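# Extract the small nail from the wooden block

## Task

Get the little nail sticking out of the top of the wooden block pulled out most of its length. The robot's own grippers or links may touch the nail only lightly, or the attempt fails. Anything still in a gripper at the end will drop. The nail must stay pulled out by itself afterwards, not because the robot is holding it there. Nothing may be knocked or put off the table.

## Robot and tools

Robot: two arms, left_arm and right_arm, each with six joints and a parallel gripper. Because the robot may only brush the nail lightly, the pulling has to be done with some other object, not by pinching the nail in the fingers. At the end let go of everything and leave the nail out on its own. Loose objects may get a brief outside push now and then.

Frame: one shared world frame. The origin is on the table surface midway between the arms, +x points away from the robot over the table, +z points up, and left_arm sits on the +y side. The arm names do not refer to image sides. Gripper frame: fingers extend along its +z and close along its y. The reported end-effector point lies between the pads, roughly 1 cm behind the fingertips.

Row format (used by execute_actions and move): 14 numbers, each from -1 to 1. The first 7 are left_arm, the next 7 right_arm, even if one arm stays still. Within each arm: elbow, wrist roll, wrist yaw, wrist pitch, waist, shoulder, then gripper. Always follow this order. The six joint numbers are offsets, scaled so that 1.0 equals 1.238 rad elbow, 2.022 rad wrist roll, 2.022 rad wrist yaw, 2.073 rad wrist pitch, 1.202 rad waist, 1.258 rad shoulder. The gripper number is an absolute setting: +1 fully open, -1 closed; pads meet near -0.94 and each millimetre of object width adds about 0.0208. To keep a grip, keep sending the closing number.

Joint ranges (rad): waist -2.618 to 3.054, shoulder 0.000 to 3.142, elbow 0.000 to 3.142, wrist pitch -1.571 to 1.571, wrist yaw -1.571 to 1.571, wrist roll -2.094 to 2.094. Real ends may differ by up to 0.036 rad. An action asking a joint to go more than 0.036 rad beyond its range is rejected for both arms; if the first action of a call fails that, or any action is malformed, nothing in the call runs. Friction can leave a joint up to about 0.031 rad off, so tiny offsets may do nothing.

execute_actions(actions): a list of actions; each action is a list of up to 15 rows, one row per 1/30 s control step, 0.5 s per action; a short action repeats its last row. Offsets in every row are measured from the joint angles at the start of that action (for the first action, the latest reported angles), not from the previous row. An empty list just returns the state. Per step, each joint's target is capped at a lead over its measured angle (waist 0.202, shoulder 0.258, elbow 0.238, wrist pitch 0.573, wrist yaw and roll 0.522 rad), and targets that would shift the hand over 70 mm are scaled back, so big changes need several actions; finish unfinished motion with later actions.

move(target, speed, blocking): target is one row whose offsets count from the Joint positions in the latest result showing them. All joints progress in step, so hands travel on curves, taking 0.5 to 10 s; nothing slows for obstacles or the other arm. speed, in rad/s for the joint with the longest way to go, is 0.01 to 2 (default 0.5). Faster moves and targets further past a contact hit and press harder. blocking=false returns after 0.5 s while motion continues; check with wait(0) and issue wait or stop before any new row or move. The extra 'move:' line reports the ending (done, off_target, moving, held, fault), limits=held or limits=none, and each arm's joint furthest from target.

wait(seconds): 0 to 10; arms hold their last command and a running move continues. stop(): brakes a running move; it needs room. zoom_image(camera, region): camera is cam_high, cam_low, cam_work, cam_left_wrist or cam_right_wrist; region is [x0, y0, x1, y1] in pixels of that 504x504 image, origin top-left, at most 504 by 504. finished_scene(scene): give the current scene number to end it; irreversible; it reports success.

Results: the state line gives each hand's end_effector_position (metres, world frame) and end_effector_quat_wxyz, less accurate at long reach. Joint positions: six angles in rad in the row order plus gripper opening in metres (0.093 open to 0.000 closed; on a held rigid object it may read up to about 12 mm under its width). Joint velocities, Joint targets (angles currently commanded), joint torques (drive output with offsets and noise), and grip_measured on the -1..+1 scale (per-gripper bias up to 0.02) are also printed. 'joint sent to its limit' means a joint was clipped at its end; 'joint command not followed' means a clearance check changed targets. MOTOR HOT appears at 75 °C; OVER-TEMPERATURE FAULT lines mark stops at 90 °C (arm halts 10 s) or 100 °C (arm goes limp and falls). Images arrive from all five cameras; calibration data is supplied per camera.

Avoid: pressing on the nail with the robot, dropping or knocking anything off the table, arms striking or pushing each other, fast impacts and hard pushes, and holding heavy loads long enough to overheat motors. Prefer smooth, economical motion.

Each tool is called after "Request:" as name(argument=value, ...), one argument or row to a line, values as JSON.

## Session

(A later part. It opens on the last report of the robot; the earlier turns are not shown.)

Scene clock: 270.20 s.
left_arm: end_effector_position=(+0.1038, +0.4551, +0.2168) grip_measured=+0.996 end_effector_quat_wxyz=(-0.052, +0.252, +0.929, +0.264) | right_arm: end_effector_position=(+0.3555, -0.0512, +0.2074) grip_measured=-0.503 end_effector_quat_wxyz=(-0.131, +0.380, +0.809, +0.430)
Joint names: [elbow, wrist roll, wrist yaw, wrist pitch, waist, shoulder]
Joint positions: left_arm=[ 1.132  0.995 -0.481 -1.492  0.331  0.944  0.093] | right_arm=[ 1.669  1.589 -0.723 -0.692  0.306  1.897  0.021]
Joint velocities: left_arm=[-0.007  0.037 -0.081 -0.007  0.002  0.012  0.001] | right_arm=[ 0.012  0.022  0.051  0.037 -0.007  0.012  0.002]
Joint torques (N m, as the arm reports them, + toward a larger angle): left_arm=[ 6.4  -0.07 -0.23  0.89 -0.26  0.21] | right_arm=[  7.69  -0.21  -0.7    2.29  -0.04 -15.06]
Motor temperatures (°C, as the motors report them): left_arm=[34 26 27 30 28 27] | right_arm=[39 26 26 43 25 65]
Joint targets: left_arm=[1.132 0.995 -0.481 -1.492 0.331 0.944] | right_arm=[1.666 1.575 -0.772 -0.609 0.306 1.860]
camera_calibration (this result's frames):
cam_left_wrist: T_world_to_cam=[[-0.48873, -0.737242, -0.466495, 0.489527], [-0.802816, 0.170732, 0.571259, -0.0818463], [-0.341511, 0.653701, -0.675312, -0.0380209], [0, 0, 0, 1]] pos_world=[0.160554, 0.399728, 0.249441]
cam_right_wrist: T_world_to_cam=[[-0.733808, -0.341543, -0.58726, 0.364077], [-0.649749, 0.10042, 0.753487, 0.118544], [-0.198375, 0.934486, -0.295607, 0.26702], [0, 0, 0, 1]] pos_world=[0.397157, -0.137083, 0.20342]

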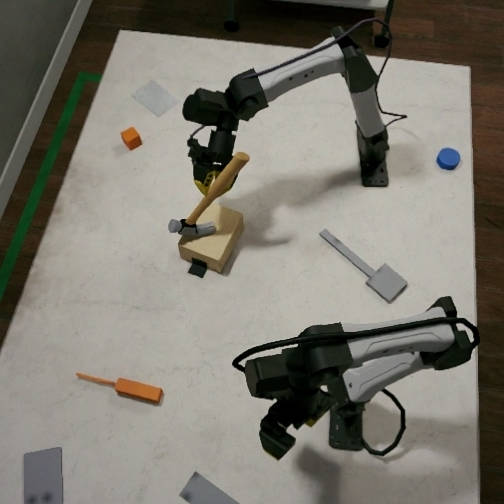

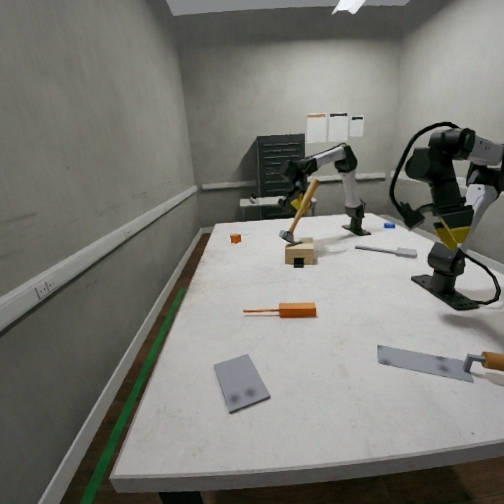

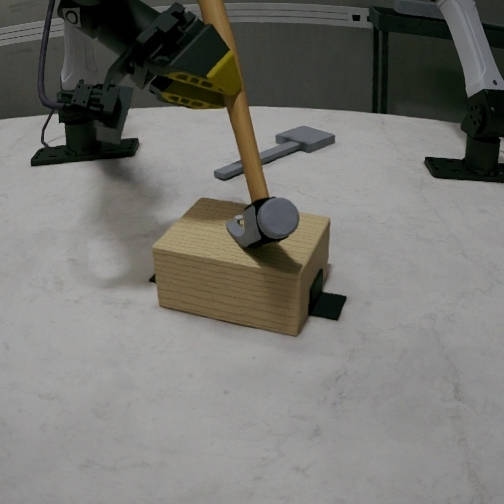

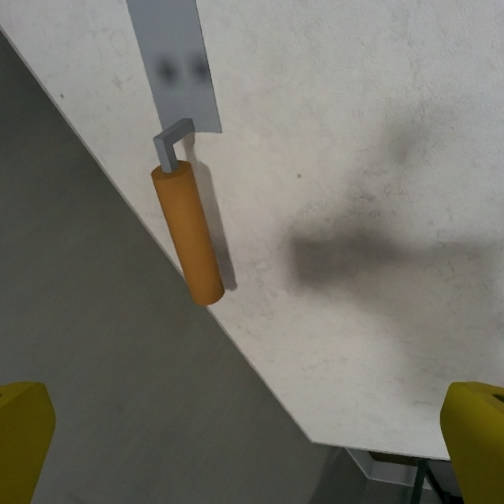

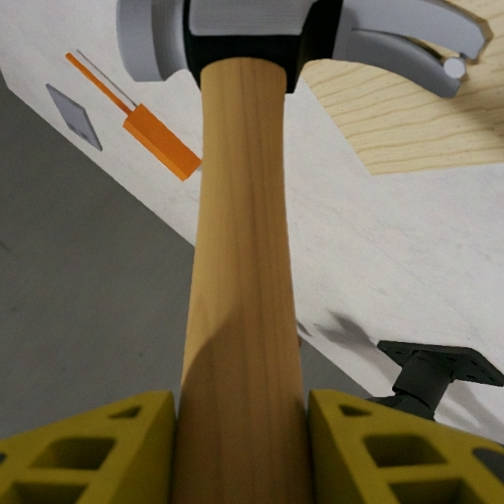

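Request:
execute_actions(
  actions=[
    [[0,0,0,0,0,0,1, -0.003,-0.007,-0.024,0.04,0,-0.03,-1],[0,0,0,0,0,0,1, -0.01,-0.007,-0.024,0.04,0,-0.035,-1],[0,0,0,0,0,0,1, -0.017,-0.007,-0.024,0.04,0,-0.04,-1],[0,0,0,0,0,0,1, -0.024,-0.007,-0.024,0.04,0,-0.045,-1],[0,0,0,0,0,0,1, -0.031,-0.007,-0.024,0.04,0,-0.05,-1],[0,0,0,0,0,0,1, -0.038,-0.007,-0.024,0.04,0,-0.055,-1],[0,0,0,0,0,0,1, -0.045,-0.007,-0.024,0.04,0,-0.06,-1],[0,0,0,0,0,0,1, -0.053,-0.007,-0.024,0.04,0,-0.066,-1]],
  ],
)

Request:
zoom_image(
  camera="cam_right_wrist",
  region=[324, 0, 504, 140],
)

Scene clock: 283.00 s.
left_arm: end_effector_position=(+0.1038, +0.4551, +0.2168) grip_measured=+0.996 end_effector_quat_wxyz=(-0.052, +0.252, +0.929, +0.264) | right_arm: end_effector_position=(+0.3454, -0.0562, +0.2070) grip_measured=-0.503 end_effector_quat_wxyz=(-0.130, +0.379, +0.809, +0.430)
Joint names: [elbow, wrist roll, wrist yaw, wrist pitch, waist, shoulder]
Joint positions: left_arm=[ 1.132  0.995 -0.481 -1.492  0.331  0.944  0.093] | right_arm=[ 1.607  1.588 -0.723 -0.675  0.306  1.851  0.021]
Joint velocities: left_arm=[ 0.022  0.022  0.037 -0.022 -0.007  0.007  0.001] | right_arm=[-0.017 -0.022 -0.154  0.022  0.007  0.007  0.001]
Joint torques (N m, as the arm reports them, + toward a larger angle): left_arm=[ 6.41 -0.07 -0.25  0.87 -0.26  0.2 ] | right_arm=[  7.76  -0.11  -0.73   2.11   0.   -14.6 ]
Motor temperatures (°C, as the motors report them): left_arm=[35 26 27 30 28 27] | right_arm=[39 26 26 43 25 65]
Joint targets: left_arm=[1.132 0.995 -0.481 -1.492 0.331 0.944] | right_arm=[1.603 1.575 -0.772 -0.609 0.306 1.814]
camera_calibration (this result's frames):
cam_left_wrist: T_world_to_cam=[[-0.48873, -0.737242, -0.466495, 0.489527], [-0.802816, 0.170732, 0.571259, -0.0818463], [-0.341511, 0.653701, -0.675312, -0.0380209], [0, 0, 0, 1]] pos_world=[0.160554, 0.399728, 0.249441]
cam_right_wrist: T_world_to_cam=[[-0.732638, -0.341923, -0.588499, 0.354549], [-0.651017, 0.0998225, 0.752471, 0.113352], [-0.198541, 0.934411, -0.295731, 0.269643], [0, 0, 0, 1]] pos_world=[0.387086, -0.142044, 0.2031]

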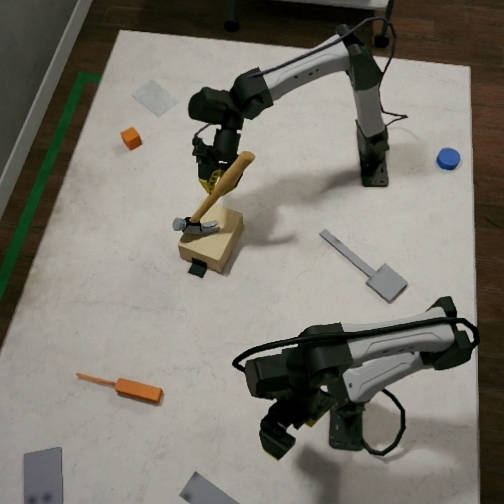

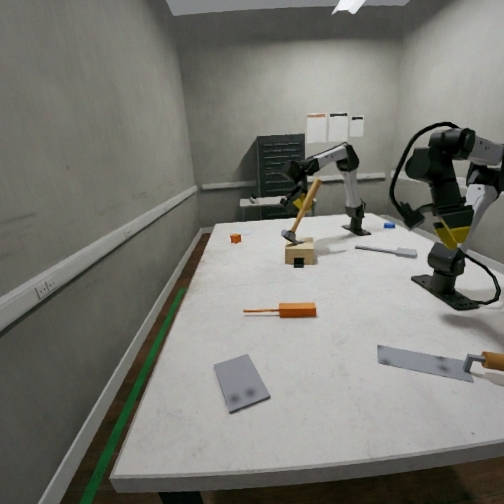

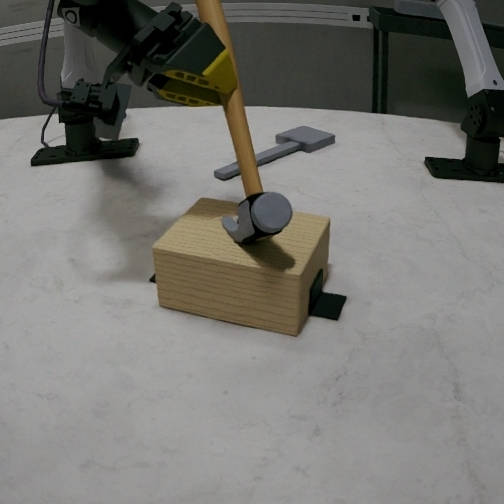

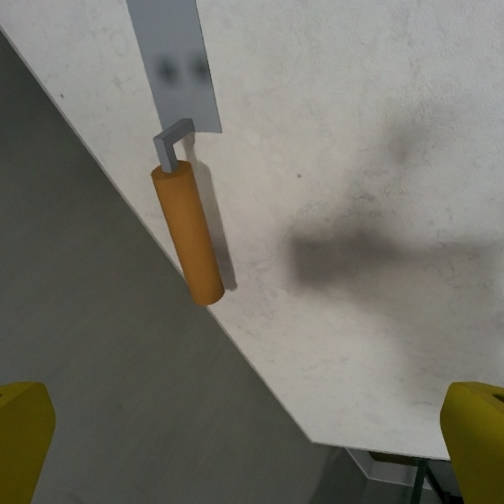

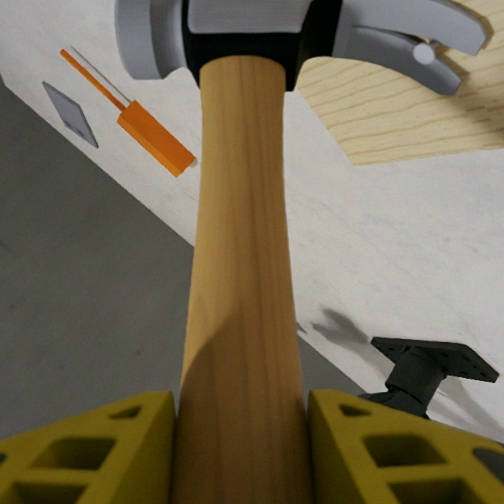

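Region (324, 0, 504, 140) of cam_right_wrist's 504x504 image, scaled by 2.800, with more detail than that image has.

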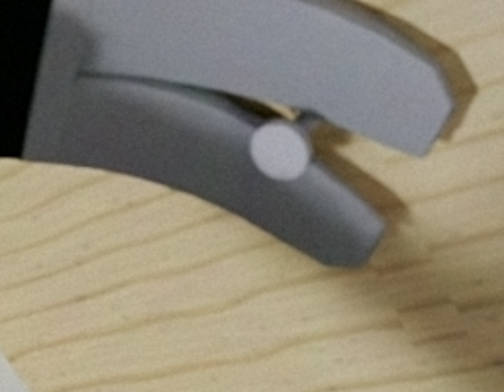

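Request:
execute_actions(
  actions=[
    [[0,0,0,0,0,0,1, 0.02,-0.007,-0.024,0.025,0,-0.03,-1],[0,0,0,0,0,0,1, 0.03,-0.007,-0.024,0.02,0,-0.03,-1],[0,0,0,0,0,0,1, 0.036,-0.007,-0.024,0.016,0,-0.03,-1],[0,0,0,0,0,0,1, 0.042,-0.007,-0.024,0.012,0,-0.03,-1],[0,0,0,0,0,0,1, 0.048,-0.007,-0.024,0.008,0,-0.03,-1],[0,0,0,0,0,0,1, 0.054,-0.007,-0.024,0.004,0,-0.03,-1],[0,0,0,0,0,0,1, 0.06,-0.007,-0.024,0.0,0,-0.03,-1],[0,0,0,0,0,0,1, 0.066,-0.007,-0.024,-0.004,0,-0.03,-1],[0,0,0,0,0,0,1, 0.072,-0.007,-0.024,-0.008,0,-0.03,-1],[0,0,0,0,0,0,1, 0.08,-0.007,-0.024,-0.012,0,-0.03,-1]],
  ],
)

Request:
zoom_image(
  camera="cam_low",
  region=[265, 215, 325, 275],
)

Scene clock: 306.60 s.
left_arm: end_effector_position=(+0.1038, +0.4551, +0.2168) grip_measured=+0.996 end_effector_quat_wxyz=(-0.052, +0.252, +0.929, +0.264) | right_arm: end_effector_position=(+0.3431, -0.0601, +0.2128) grip_measured=-0.503 end_effector_quat_wxyz=(-0.130, +0.389, +0.812, +0.416)
Joint names: [elbow, wrist roll, wrist yaw, wrist pitch, waist, shoulder]
Joint positions: left_arm=[ 1.132  0.995 -0.481 -1.492  0.331  0.944  0.093] | right_arm=[ 1.651  1.586 -0.704 -0.748  0.306  1.851  0.021]
Joint velocities: left_arm=[ 0.002 -0.095  0.022 -0.11  -0.017 -0.007  0.001] | right_arm=[ 0.002  0.037 -0.007 -0.007 -0.022 -0.002 -0.   ]
Joint torques (N m, as the arm reports them, + toward a larger angle): left_arm=[ 6.4  -0.08 -0.24  0.88 -0.29  0.21] | right_arm=[ 12.77  -0.19  -0.9    1.92  -0.14 -14.63]
Motor temperatures (°C, as the motors report them): left_arm=[35 26 27 30 28 27] | right_arm=[38 26 27 44 25 65]
Joint targets: left_arm=[1.132 0.995 -0.481 -1.492 0.331 0.944] | right_arm=[1.707 1.574 -0.772 -0.700 0.306 1.814]
camera_calibration (this result's frames):
cam_left_wrist: T_world_to_cam=[[-0.48873, -0.737242, -0.466495, 0.489527], [-0.802816, 0.170732, 0.571259, -0.0818463], [-0.341511, 0.653701, -0.675312, -0.0380209], [0, 0, 0, 1]] pos_world=[0.160554, 0.399728, 0.249441]
cam_right_wrist: T_world_to_cam=[[-0.746793, -0.350035, -0.565487, 0.354387], [-0.635918, 0.126903, 0.761252, 0.102515], [-0.194703, 0.928101, -0.317364, 0.277369], [0, 0, 0, 1]] pos_world=[0.38385, -0.146388, 0.210389]

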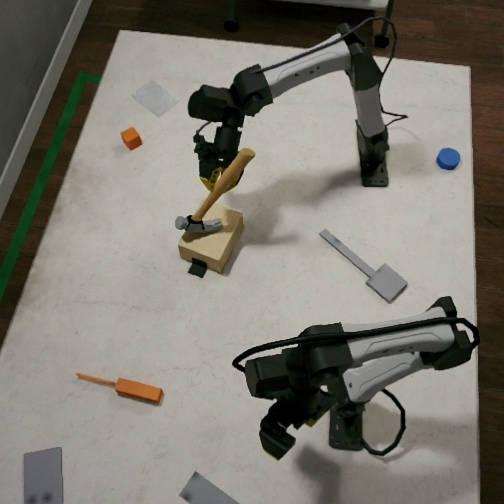

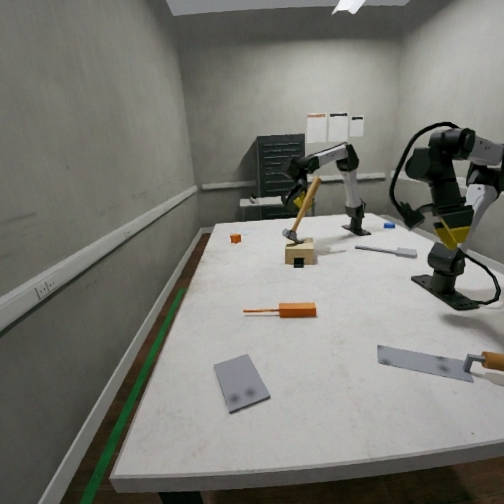

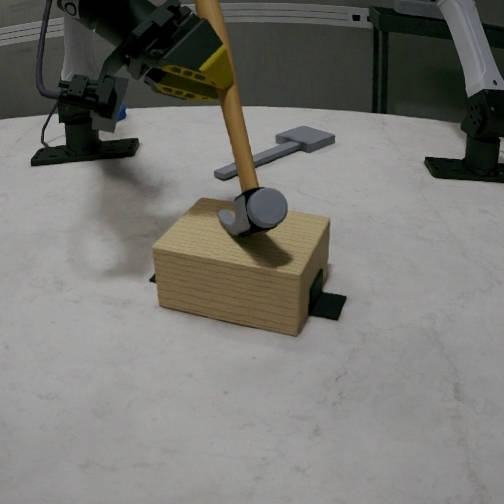

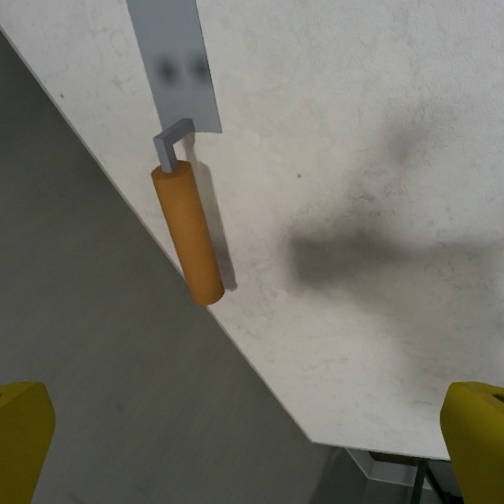

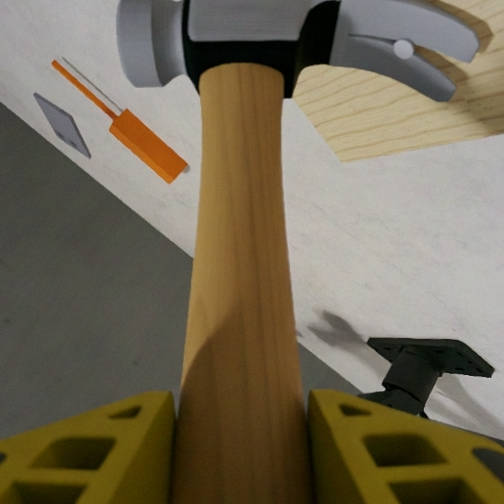

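Region (265, 215, 325, 275) of cam_low's 504x504 image, scaled by 8.400, with more detail than that image has.

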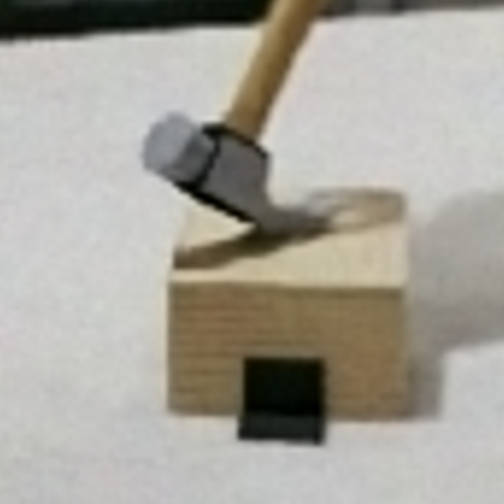

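Request:
execute_actions(
  actions=[
    [[0,0,0,0,0,0,1, 0.05,-0.006,-0.04,0.026,0,-0.034,-1],[0,0,0,0,0,0,1, 0.056,-0.006,-0.046,0.029,0,-0.038,-1],[0,0,0,0,0,0,1, 0.062,-0.006,-0.052,0.032,0,-0.042,-1],[0,0,0,0,0,0,1, 0.068,-0.006,-0.058,0.035,0,-0.046,-1],[0,0,0,0,0,0,1, 0.074,-0.006,-0.064,0.038,0,-0.05,-1],[0,0,0,0,0,0,1, 0.08,-0.006,-0.07,0.041,0,-0.054,-1],[0,0,0,0,0,0,1, 0.086,-0.006,-0.076,0.044,0,-0.058,-1],[0,0,0,0,0,0,1, 0.092,-0.006,-0.082,0.047,0,-0.062,-1],[0,0,0,0,0,0,1, 0.098,-0.006,-0.088,0.05,0,-0.066,-1],[0,0,0,0,0,0,1, 0.104,-0.006,-0.094,0.053,0,-0.07,-1]],
  ],
)

Request:
zoom_image(
  camera="cam_low",
  region=[265, 215, 325, 275],
)

Scene clock: 319.27 s.
left_arm: end_effector_position=(+0.1038, +0.4551, +0.2168) grip_measured=+0.996 end_effector_quat_wxyz=(-0.052, +0.252, +0.929, +0.264) | right_arm: end_effector_position=(+0.3441, -0.0596, +0.2146) grip_measured=-0.503 end_effector_quat_wxyz=(-0.131, +0.389, +0.812, +0.415)
Joint names: [elbow, wrist roll, wrist yaw, wrist pitch, waist, shoulder]
Joint positions: left_arm=[ 1.132  0.995 -0.481 -1.492  0.331  0.944  0.093] | right_arm=[ 1.671  1.585 -0.704 -0.765  0.306  1.859  0.021]
Joint velocities: left_arm=[-0.002 -0.007  0.066 -0.022 -0.022 -0.007 -0.   ] | right_arm=[ 0.007 -0.051 -0.051 -0.007 -0.012 -0.012 -0.   ]
Joint torques (N m, as the arm reports them, + toward a larger angle): left_arm=[ 6.4  -0.07 -0.24  0.89 -0.27  0.17] | right_arm=[ 14.72  -0.12  -1.52   2.39  -0.22 -17.36]
Motor temperatures (°C, as the motors report them): left_arm=[35 26 27 30 28 27] | right_arm=[41 26 27 43 25 65]
Joint targets: left_arm=[1.132 0.995 -0.481 -1.492 0.331 0.944] | right_arm=[1.748 1.577 -0.840 -0.675 0.306 1.791]
camera_calibration (this result's frames):
cam_left_wrist: T_world_to_cam=[[-0.48873, -0.737242, -0.466495, 0.489527], [-0.802816, 0.170732, 0.571259, -0.0818463], [-0.341511, 0.653701, -0.675312, -0.0380209], [0, 0, 0, 1]] pos_world=[0.160554, 0.399728, 0.249441]
cam_right_wrist: T_world_to_cam=[[-0.748551, -0.351864, -0.562017, 0.356098], [-0.633371, 0.128572, 0.763093, 0.100507], [-0.196245, 0.927179, -0.319103, 0.278598], [0, 0, 0, 1]] pos_world=[0.384889, -0.145934, 0.212338]

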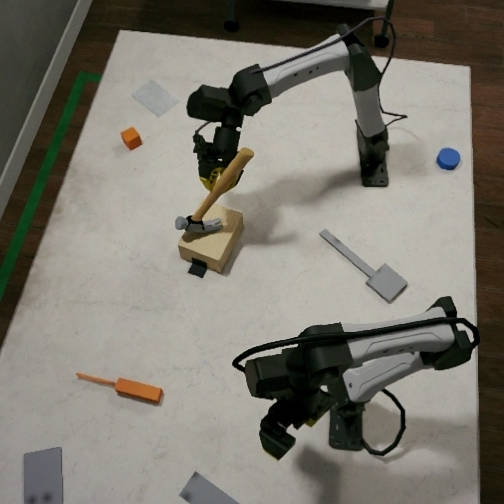

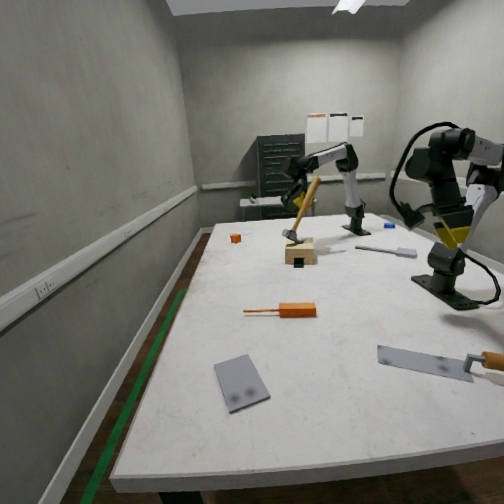

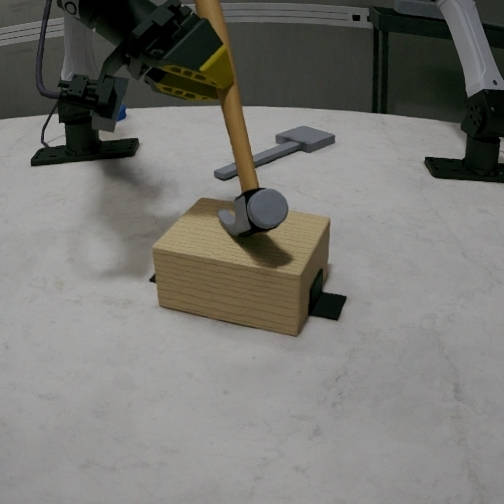

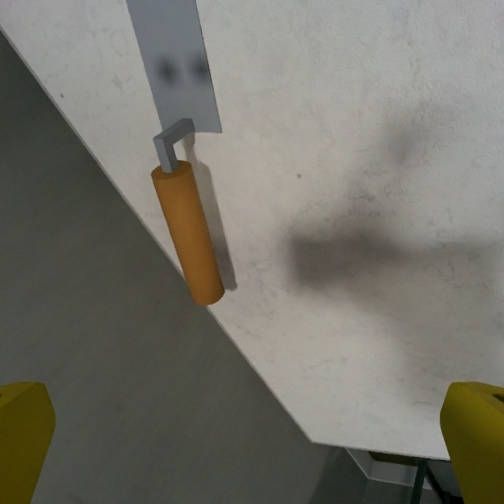

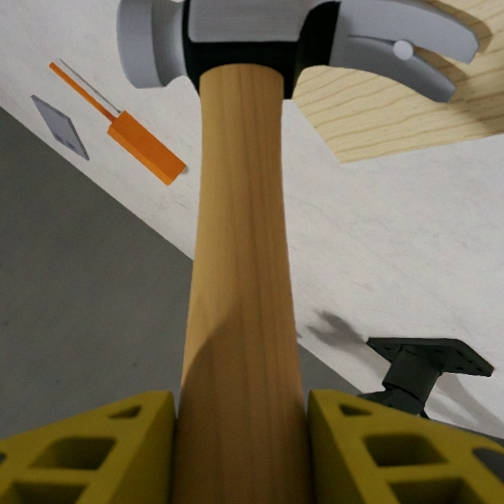

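Region (265, 215, 325, 275) of cam_low's 504x504 image, scaled by 8.400, with more detail than that image has.

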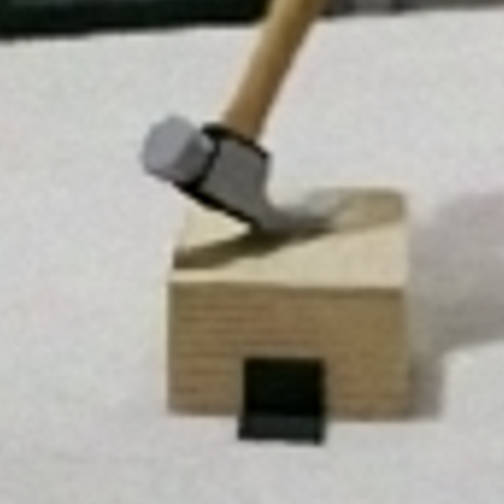

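Request:
execute_actions(
  actions=[
    [[0,0,0,0,0,0,1, 0.04,0,-0.04,0.03,0,-0.03,-1],[0,0,0,0,0,0,1, 0.03,0,-0.03,0.02,0,-0.02,-1],[0,0,0,0,0,0,1, 0.02,0,-0.02,0.015,0,-0.01,-1],[0,0,0,0,0,0,1, 0.01,0,-0.01,0.01,0,0,-1],[0,0,0,0,0,0,1, 0.01,0,-0.01,0.01,0,0.01,-1]],
  ],
)

Scene clock: 324.73 s.
left_arm: end_effector_position=(+0.1038, +0.4551, +0.2168) grip_measured=+0.996 end_effector_quat_wxyz=(-0.052, +0.252, +0.929, +0.264) | right_arm: end_effector_position=(+0.3447, -0.0593, +0.2086) grip_measured=-0.503 end_effector_quat_wxyz=(-0.137, +0.394, +0.812, +0.409)
Joint names: [elbow, wrist roll, wrist yaw, wrist pitch, waist, shoulder]
Joint positions: left_arm=[ 1.132  0.995 -0.481 -1.492  0.331  0.944  0.093] | right_arm=[ 1.672  1.589 -0.704 -0.769  0.306  1.872  0.021]
Joint velocities: left_arm=[-0.002  0.022  0.022 -0.022  0.007 -0.002  0.   ] | right_arm=[ 0.002 -0.037  0.007 -0.037  0.007 -0.012  0.001]
Joint torques (N m, as the arm reports them, + toward a larger angle): left_arm=[ 6.4  -0.07 -0.24  0.88 -0.27  0.19] | right_arm=[  8.97  -0.04  -0.48   1.65  -0.28 -11.48]
Motor temperatures (°C, as the motors report them): left_arm=[35 26 27 30 28 27] | right_arm=[43 26 27 44 25 67]
Joint targets: left_arm=[1.132 0.995 -0.481 -1.492 0.331 0.944] | right_arm=[1.684 1.585 -0.724 -0.745 0.306 1.872]
camera_calibration (this result's frames):
cam_left_wrist: T_world_to_cam=[[-0.48873, -0.737242, -0.466495, 0.489527], [-0.802816, 0.170732, 0.571259, -0.0818463], [-0.341511, 0.653701, -0.675312, -0.0380209], [0, 0, 0, 1]] pos_world=[0.160554, 0.399728, 0.249441]
cam_right_wrist: T_world_to_cam=[[-0.758996, -0.353776, -0.546597, 0.353612], [-0.619671, 0.134841, 0.773192, 0.0989763], [-0.199833, 0.92556, -0.321569, 0.278124], [0, 0, 0, 1]] pos_world=[0.385301, -0.145668, 0.206192]

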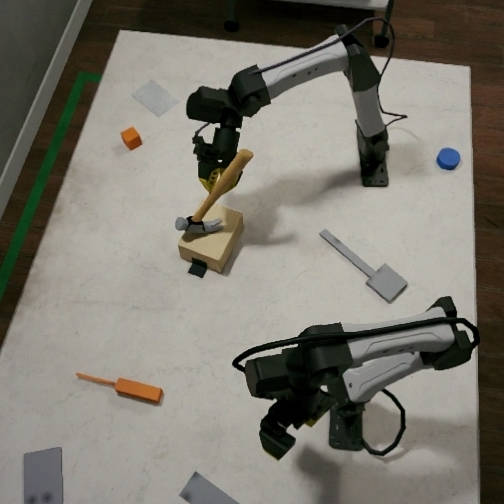

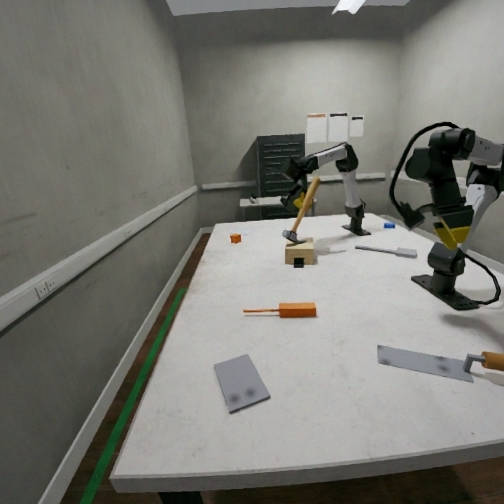

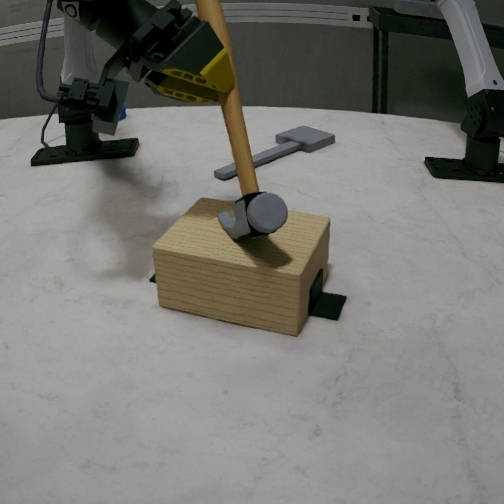

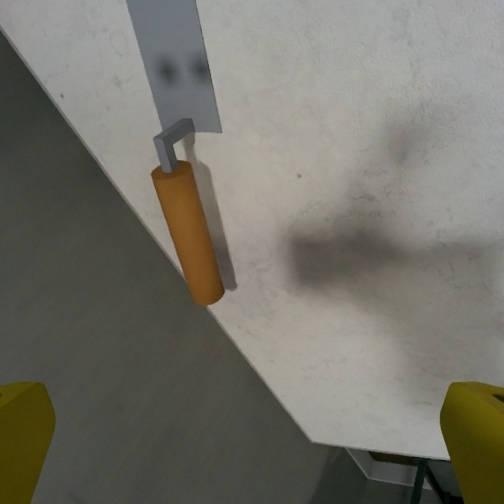

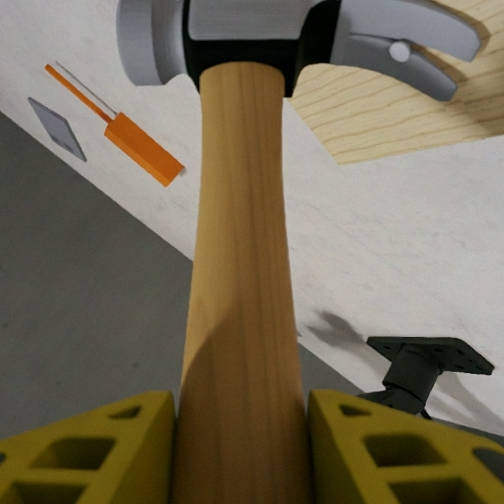

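Request:
move(
  target=[0,0,0,0,0,0,1, -0.042,0,-0.186,0.07,-0.058,0.035,-1],
  speed=0.2,
)

Scene clock: 356.37 s.
left_arm: end_effector_position=(+0.1038, +0.4551, +0.2168) grip_measured=+0.996 end_effector_quat_wxyz=(-0.052, +0.252, +0.929, +0.264) | right_arm: end_effector_position=(+0.3482, -0.0621, +0.2078) grip_measured=-0.503 end_effector_quat_wxyz=(-0.227, +0.366, +0.775, +0.463)
Joint names: [elbow, wrist roll, wrist yaw, wrist pitch, waist, shoulder]
Joint positions: left_arm=[ 1.132  0.995 -0.481 -1.492  0.331  0.944  0.093] | right_arm=[ 1.626  1.589 -0.968 -0.678  0.234  1.92   0.021]
Joint velocities: left_arm=[ 0.012 -0.022 -0.037  0.022 -0.007 -0.017  0.   ] | right_arm=[-0.012  0.007  0.051  0.007 -0.012 -0.007  0.001]
Joint torques (N m, as the arm reports them, + toward a larger angle): left_arm=[ 6.43 -0.07 -0.24  0.87 -0.26  0.19] | right_arm=[  7.3   -0.02  -1.41   1.89   0.17 -12.2 ]
Motor temperatures (°C, as the motors report them): left_arm=[35 26 27 30 28 26] | right_arm=[41 26 27 42 25 61]
Joint targets: left_arm=[1.132 0.995 -0.481 -1.492 0.331 0.944] | right_arm=[1.620 1.589 -1.080 -0.624 0.237 1.917]
move: off_target (right_arm); limits=none; left_arm: farthest joint: the waist, 0.000 radians from its target (0.000 radians at the start); right_arm: farthest joint: the wrist yaw, 0.112 radians from its target (0.376 radians at the start)
camera_calibration (this result's frames):
cam_left_wrist: T_world_to_cam=[[-0.48873, -0.737242, -0.466495, 0.489527], [-0.802816, 0.170732, 0.571259, -0.0818463], [-0.341511, 0.653701, -0.675312, -0.0380209], [0, 0, 0, 1]] pos_world=[0.160554, 0.399728, 0.249441]
cam_right_wrist: T_world_to_cam=[[-0.784128, -0.304722, -0.540637, 0.365298], [-0.548106, -0.0685452, 0.833596, 0.0520227], [-0.291073, 0.949972, -0.113272, 0.271173], [0, 0, 0, 1]] pos_world=[0.393886, -0.142726, 0.184844]

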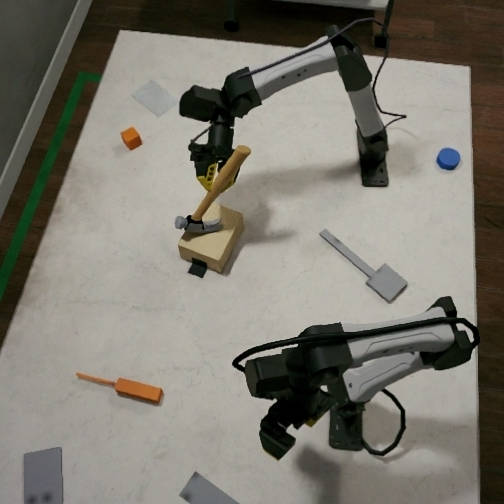

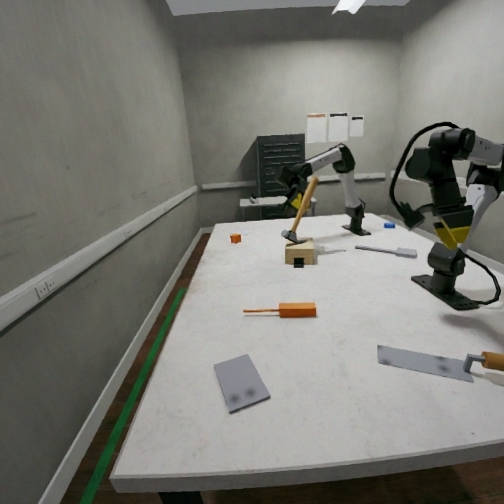

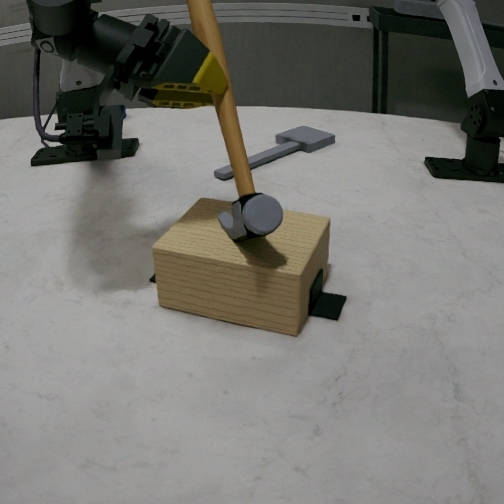

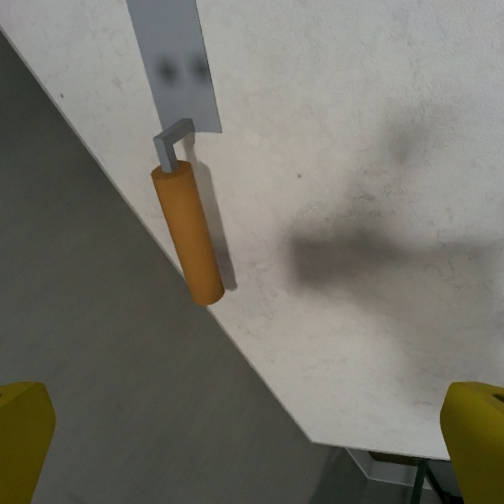

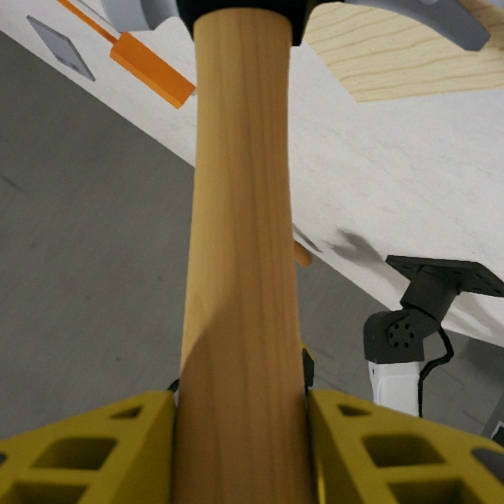

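Request:
move(
  target=[0,0,0,0,0,0,1, -0.022,0,-0.22,0.08,-0.02,0.075,-1],
  speed=0.2,
)

Request:
zoom_image(
  camera="cam_high",
  region=[150, 150, 270, 270],
)

Scene clock: 364.83 s.
left_arm: end_effector_position=(+0.1038, +0.4551, +0.2168) grip_measured=+0.996 end_effector_quat_wxyz=(-0.052, +0.252, +0.929, +0.264) | right_arm: end_effector_position=(+0.3448, -0.0533, +0.2062) grip_measured=-0.503 end_effector_quat_wxyz=(-0.337, +0.297, +0.727, +0.520)
Joint names: [elbow, wrist roll, wrist yaw, wrist pitch, waist, shoulder]
Joint positions: left_arm=[ 1.132  0.995 -0.481 -1.492  0.331  0.944  0.093] | right_arm=[ 1.606  1.59  -1.283 -0.545  0.204  2.024  0.021]
Joint velocities: left_arm=[ 0.037 -0.007  0.037  0.051  0.002 -0.032 -0.   ] | right_arm=[-0.002  0.095  0.022 -0.007 -0.007 -0.007  0.001]
Joint torques (N m, as the arm reports them, + toward a larger angle): left_arm=[ 6.36 -0.08 -0.25  0.88 -0.28  0.17] | right_arm=[  7.1    0.01  -1.61   1.53   0.33 -13.64]
Motor temperatures (°C, as the motors report them): left_arm=[36 26 27 30 28 26] | right_arm=[41 26 28 43 25 60]
Joint targets: left_arm=[1.132 0.995 -0.481 -1.492 0.331 0.944] | right_arm=[1.599 1.590 -1.412 -0.512 0.209 2.015]
move: off_target (right_arm); limits=none; left_arm: farthest joint: the waist, 0.000 radians from its target (0.000 radians at the start); right_arm: farthest joint: the wrist yaw, 0.130 radians from its target (0.445 radians at the start)
camera_calibration (this result's frames):
cam_left_wrist: T_world_to_cam=[[-0.48873, -0.737242, -0.466495, 0.489527], [-0.802816, 0.170732, 0.571259, -0.0818463], [-0.341511, 0.653701, -0.675312, -0.0380209], [0, 0, 0, 1]] pos_world=[0.160554, 0.399728, 0.249441]
cam_right_wrist: T_world_to_cam=[[-0.786419, -0.288597, -0.546129, 0.367257], [-0.445182, -0.348103, 0.825008, 0.00343096], [-0.428204, 0.891928, 0.145277, 0.252546], [0, 0, 0, 1]] pos_world=[0.398486, -0.118069, 0.16105]

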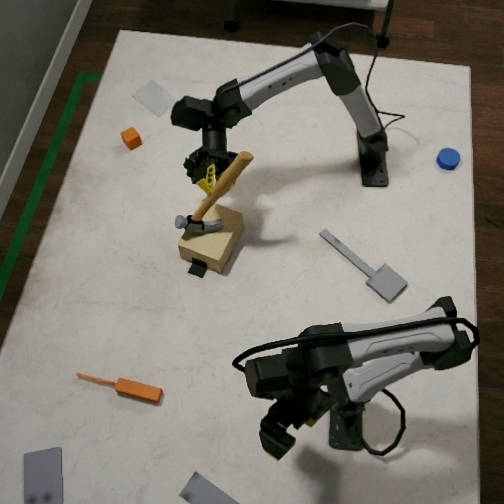

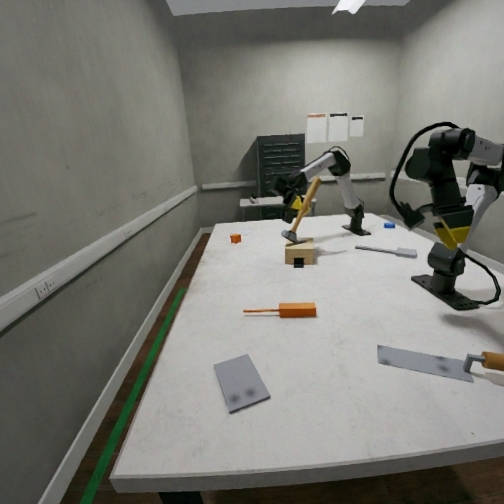

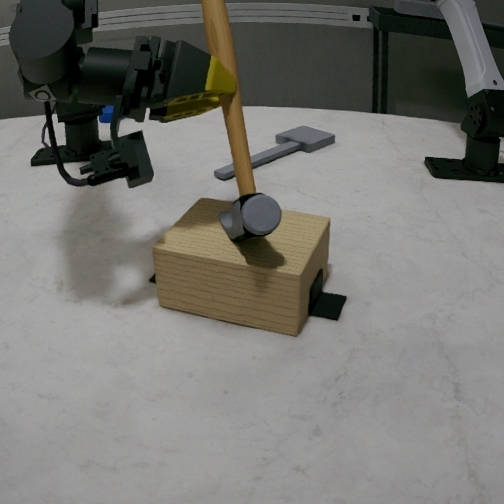

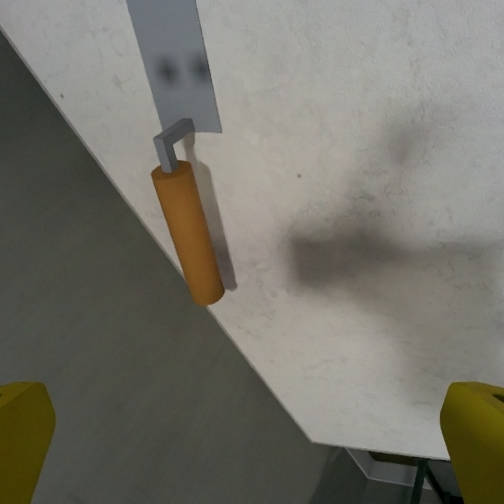

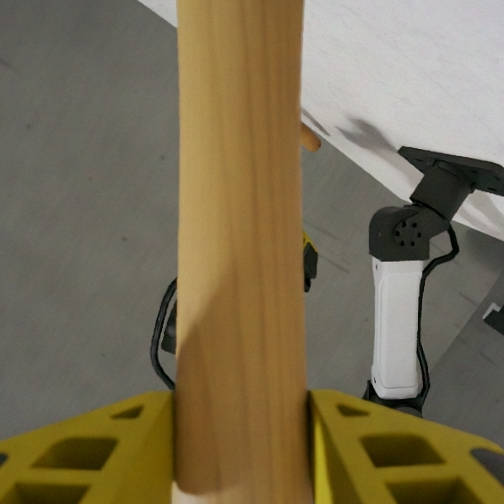

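Region (150, 150, 270, 270) of cam_high's 504x504 image, scaled by 4.200, with more detail than that image has.

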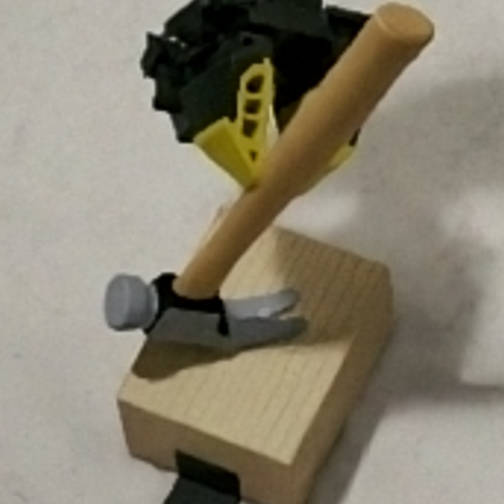

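Request:
move(
  target=[0,0,0,0,0,0,1, 0.03,0,-0.145,0.04,-0.008,0.05,-1],
  speed=0.2,
)

Scene clock: 374.30 s.
left_arm: end_effector_position=(+0.1038, +0.4551, +0.2168) grip_measured=+0.996 end_effector_quat_wxyz=(-0.052, +0.252, +0.929, +0.264) | right_arm: end_effector_position=(+0.3445, -0.0536, +0.2053) grip_measured=-0.503 end_effector_quat_wxyz=(-0.390, +0.257, +0.697, +0.544)
Joint names: [elbow, wrist roll, wrist yaw, wrist pitch, waist, shoulder]
Joint positions: left_arm=[ 1.132  0.995 -0.481 -1.492  0.331  0.944  0.093] | right_arm=[ 1.613  1.592 -1.443 -0.482  0.192  2.09   0.021]
Joint velocities: left_arm=[ 0.017  0.022 -0.037 -0.051  0.002 -0.022  0.   ] | right_arm=[ 0.007 -0.007 -0.007  0.022  0.017 -0.002  0.001]
Joint torques (N m, as the arm reports them, + toward a larger angle): left_arm=[ 6.38 -0.07 -0.25  0.87 -0.32  0.17] | right_arm=[ 10.02   0.    -1.51   1.35  -0.04 -13.45]
Motor temperatures (°C, as the motors report them): left_arm=[36 26 27 30 28 26] | right_arm=[40 26 28 42 25 61]
Joint targets: left_arm=[1.132 0.995 -0.481 -1.492 0.331 0.944] | right_arm=[1.643 1.590 -1.555 -0.462 0.195 2.086]
joint sent to its limit (right arm) — the command would take the wrist yaw past its lower limit, so that joint was sent only as far as its limit.
move: off_target (right_arm); limits=none; left_arm: farthest joint: the waist, 0.000 radians from its target (0.000 radians at the start); right_arm: farthest joint: the wrist yaw, 0.133 radians from its target (0.293 radians at the start)
camera_calibration (this result's frames):
cam_left_wrist: T_world_to_cam=[[-0.48873, -0.737242, -0.466495, 0.489527], [-0.802816, 0.170732, 0.571259, -0.0818463], [-0.341511, 0.653701, -0.675312, -0.0380209], [0, 0, 0, 1]] pos_world=[0.160554, 0.399728, 0.249441]
cam_right_wrist: T_world_to_cam=[[-0.787478, -0.282736, -0.547667, 0.367476], [-0.377452, -0.481231, 0.791168, -0.0194949], [-0.487246, 0.829745, 0.27224, 0.243724], [0, 0, 0, 1]] pos_world=[0.400774, -0.107711, 0.150327]

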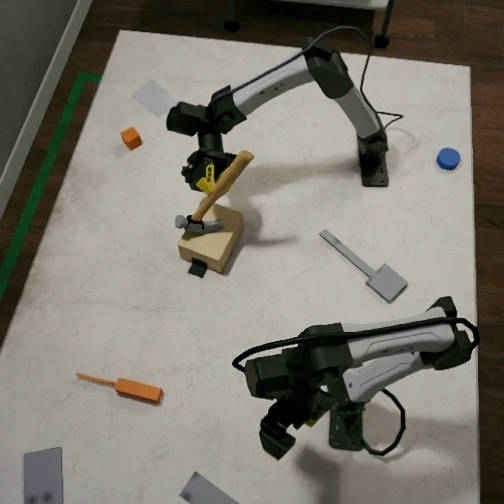

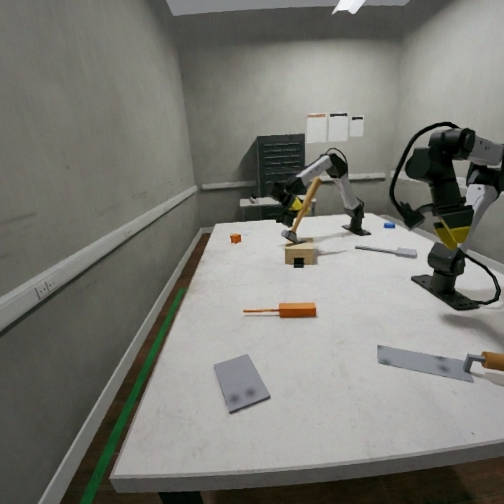

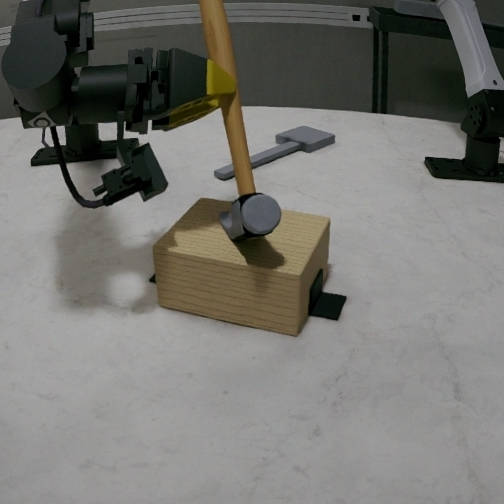

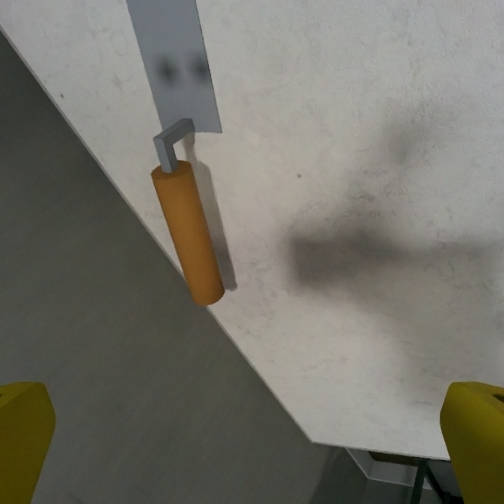

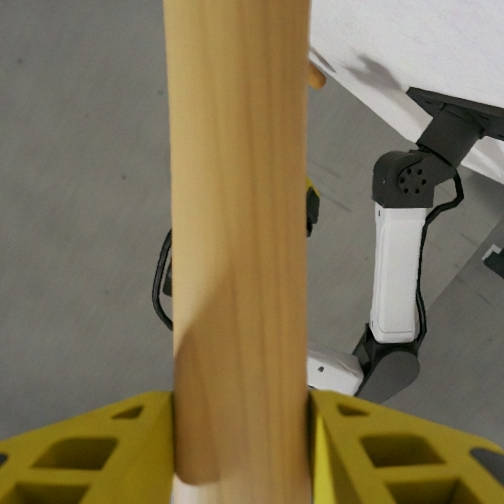

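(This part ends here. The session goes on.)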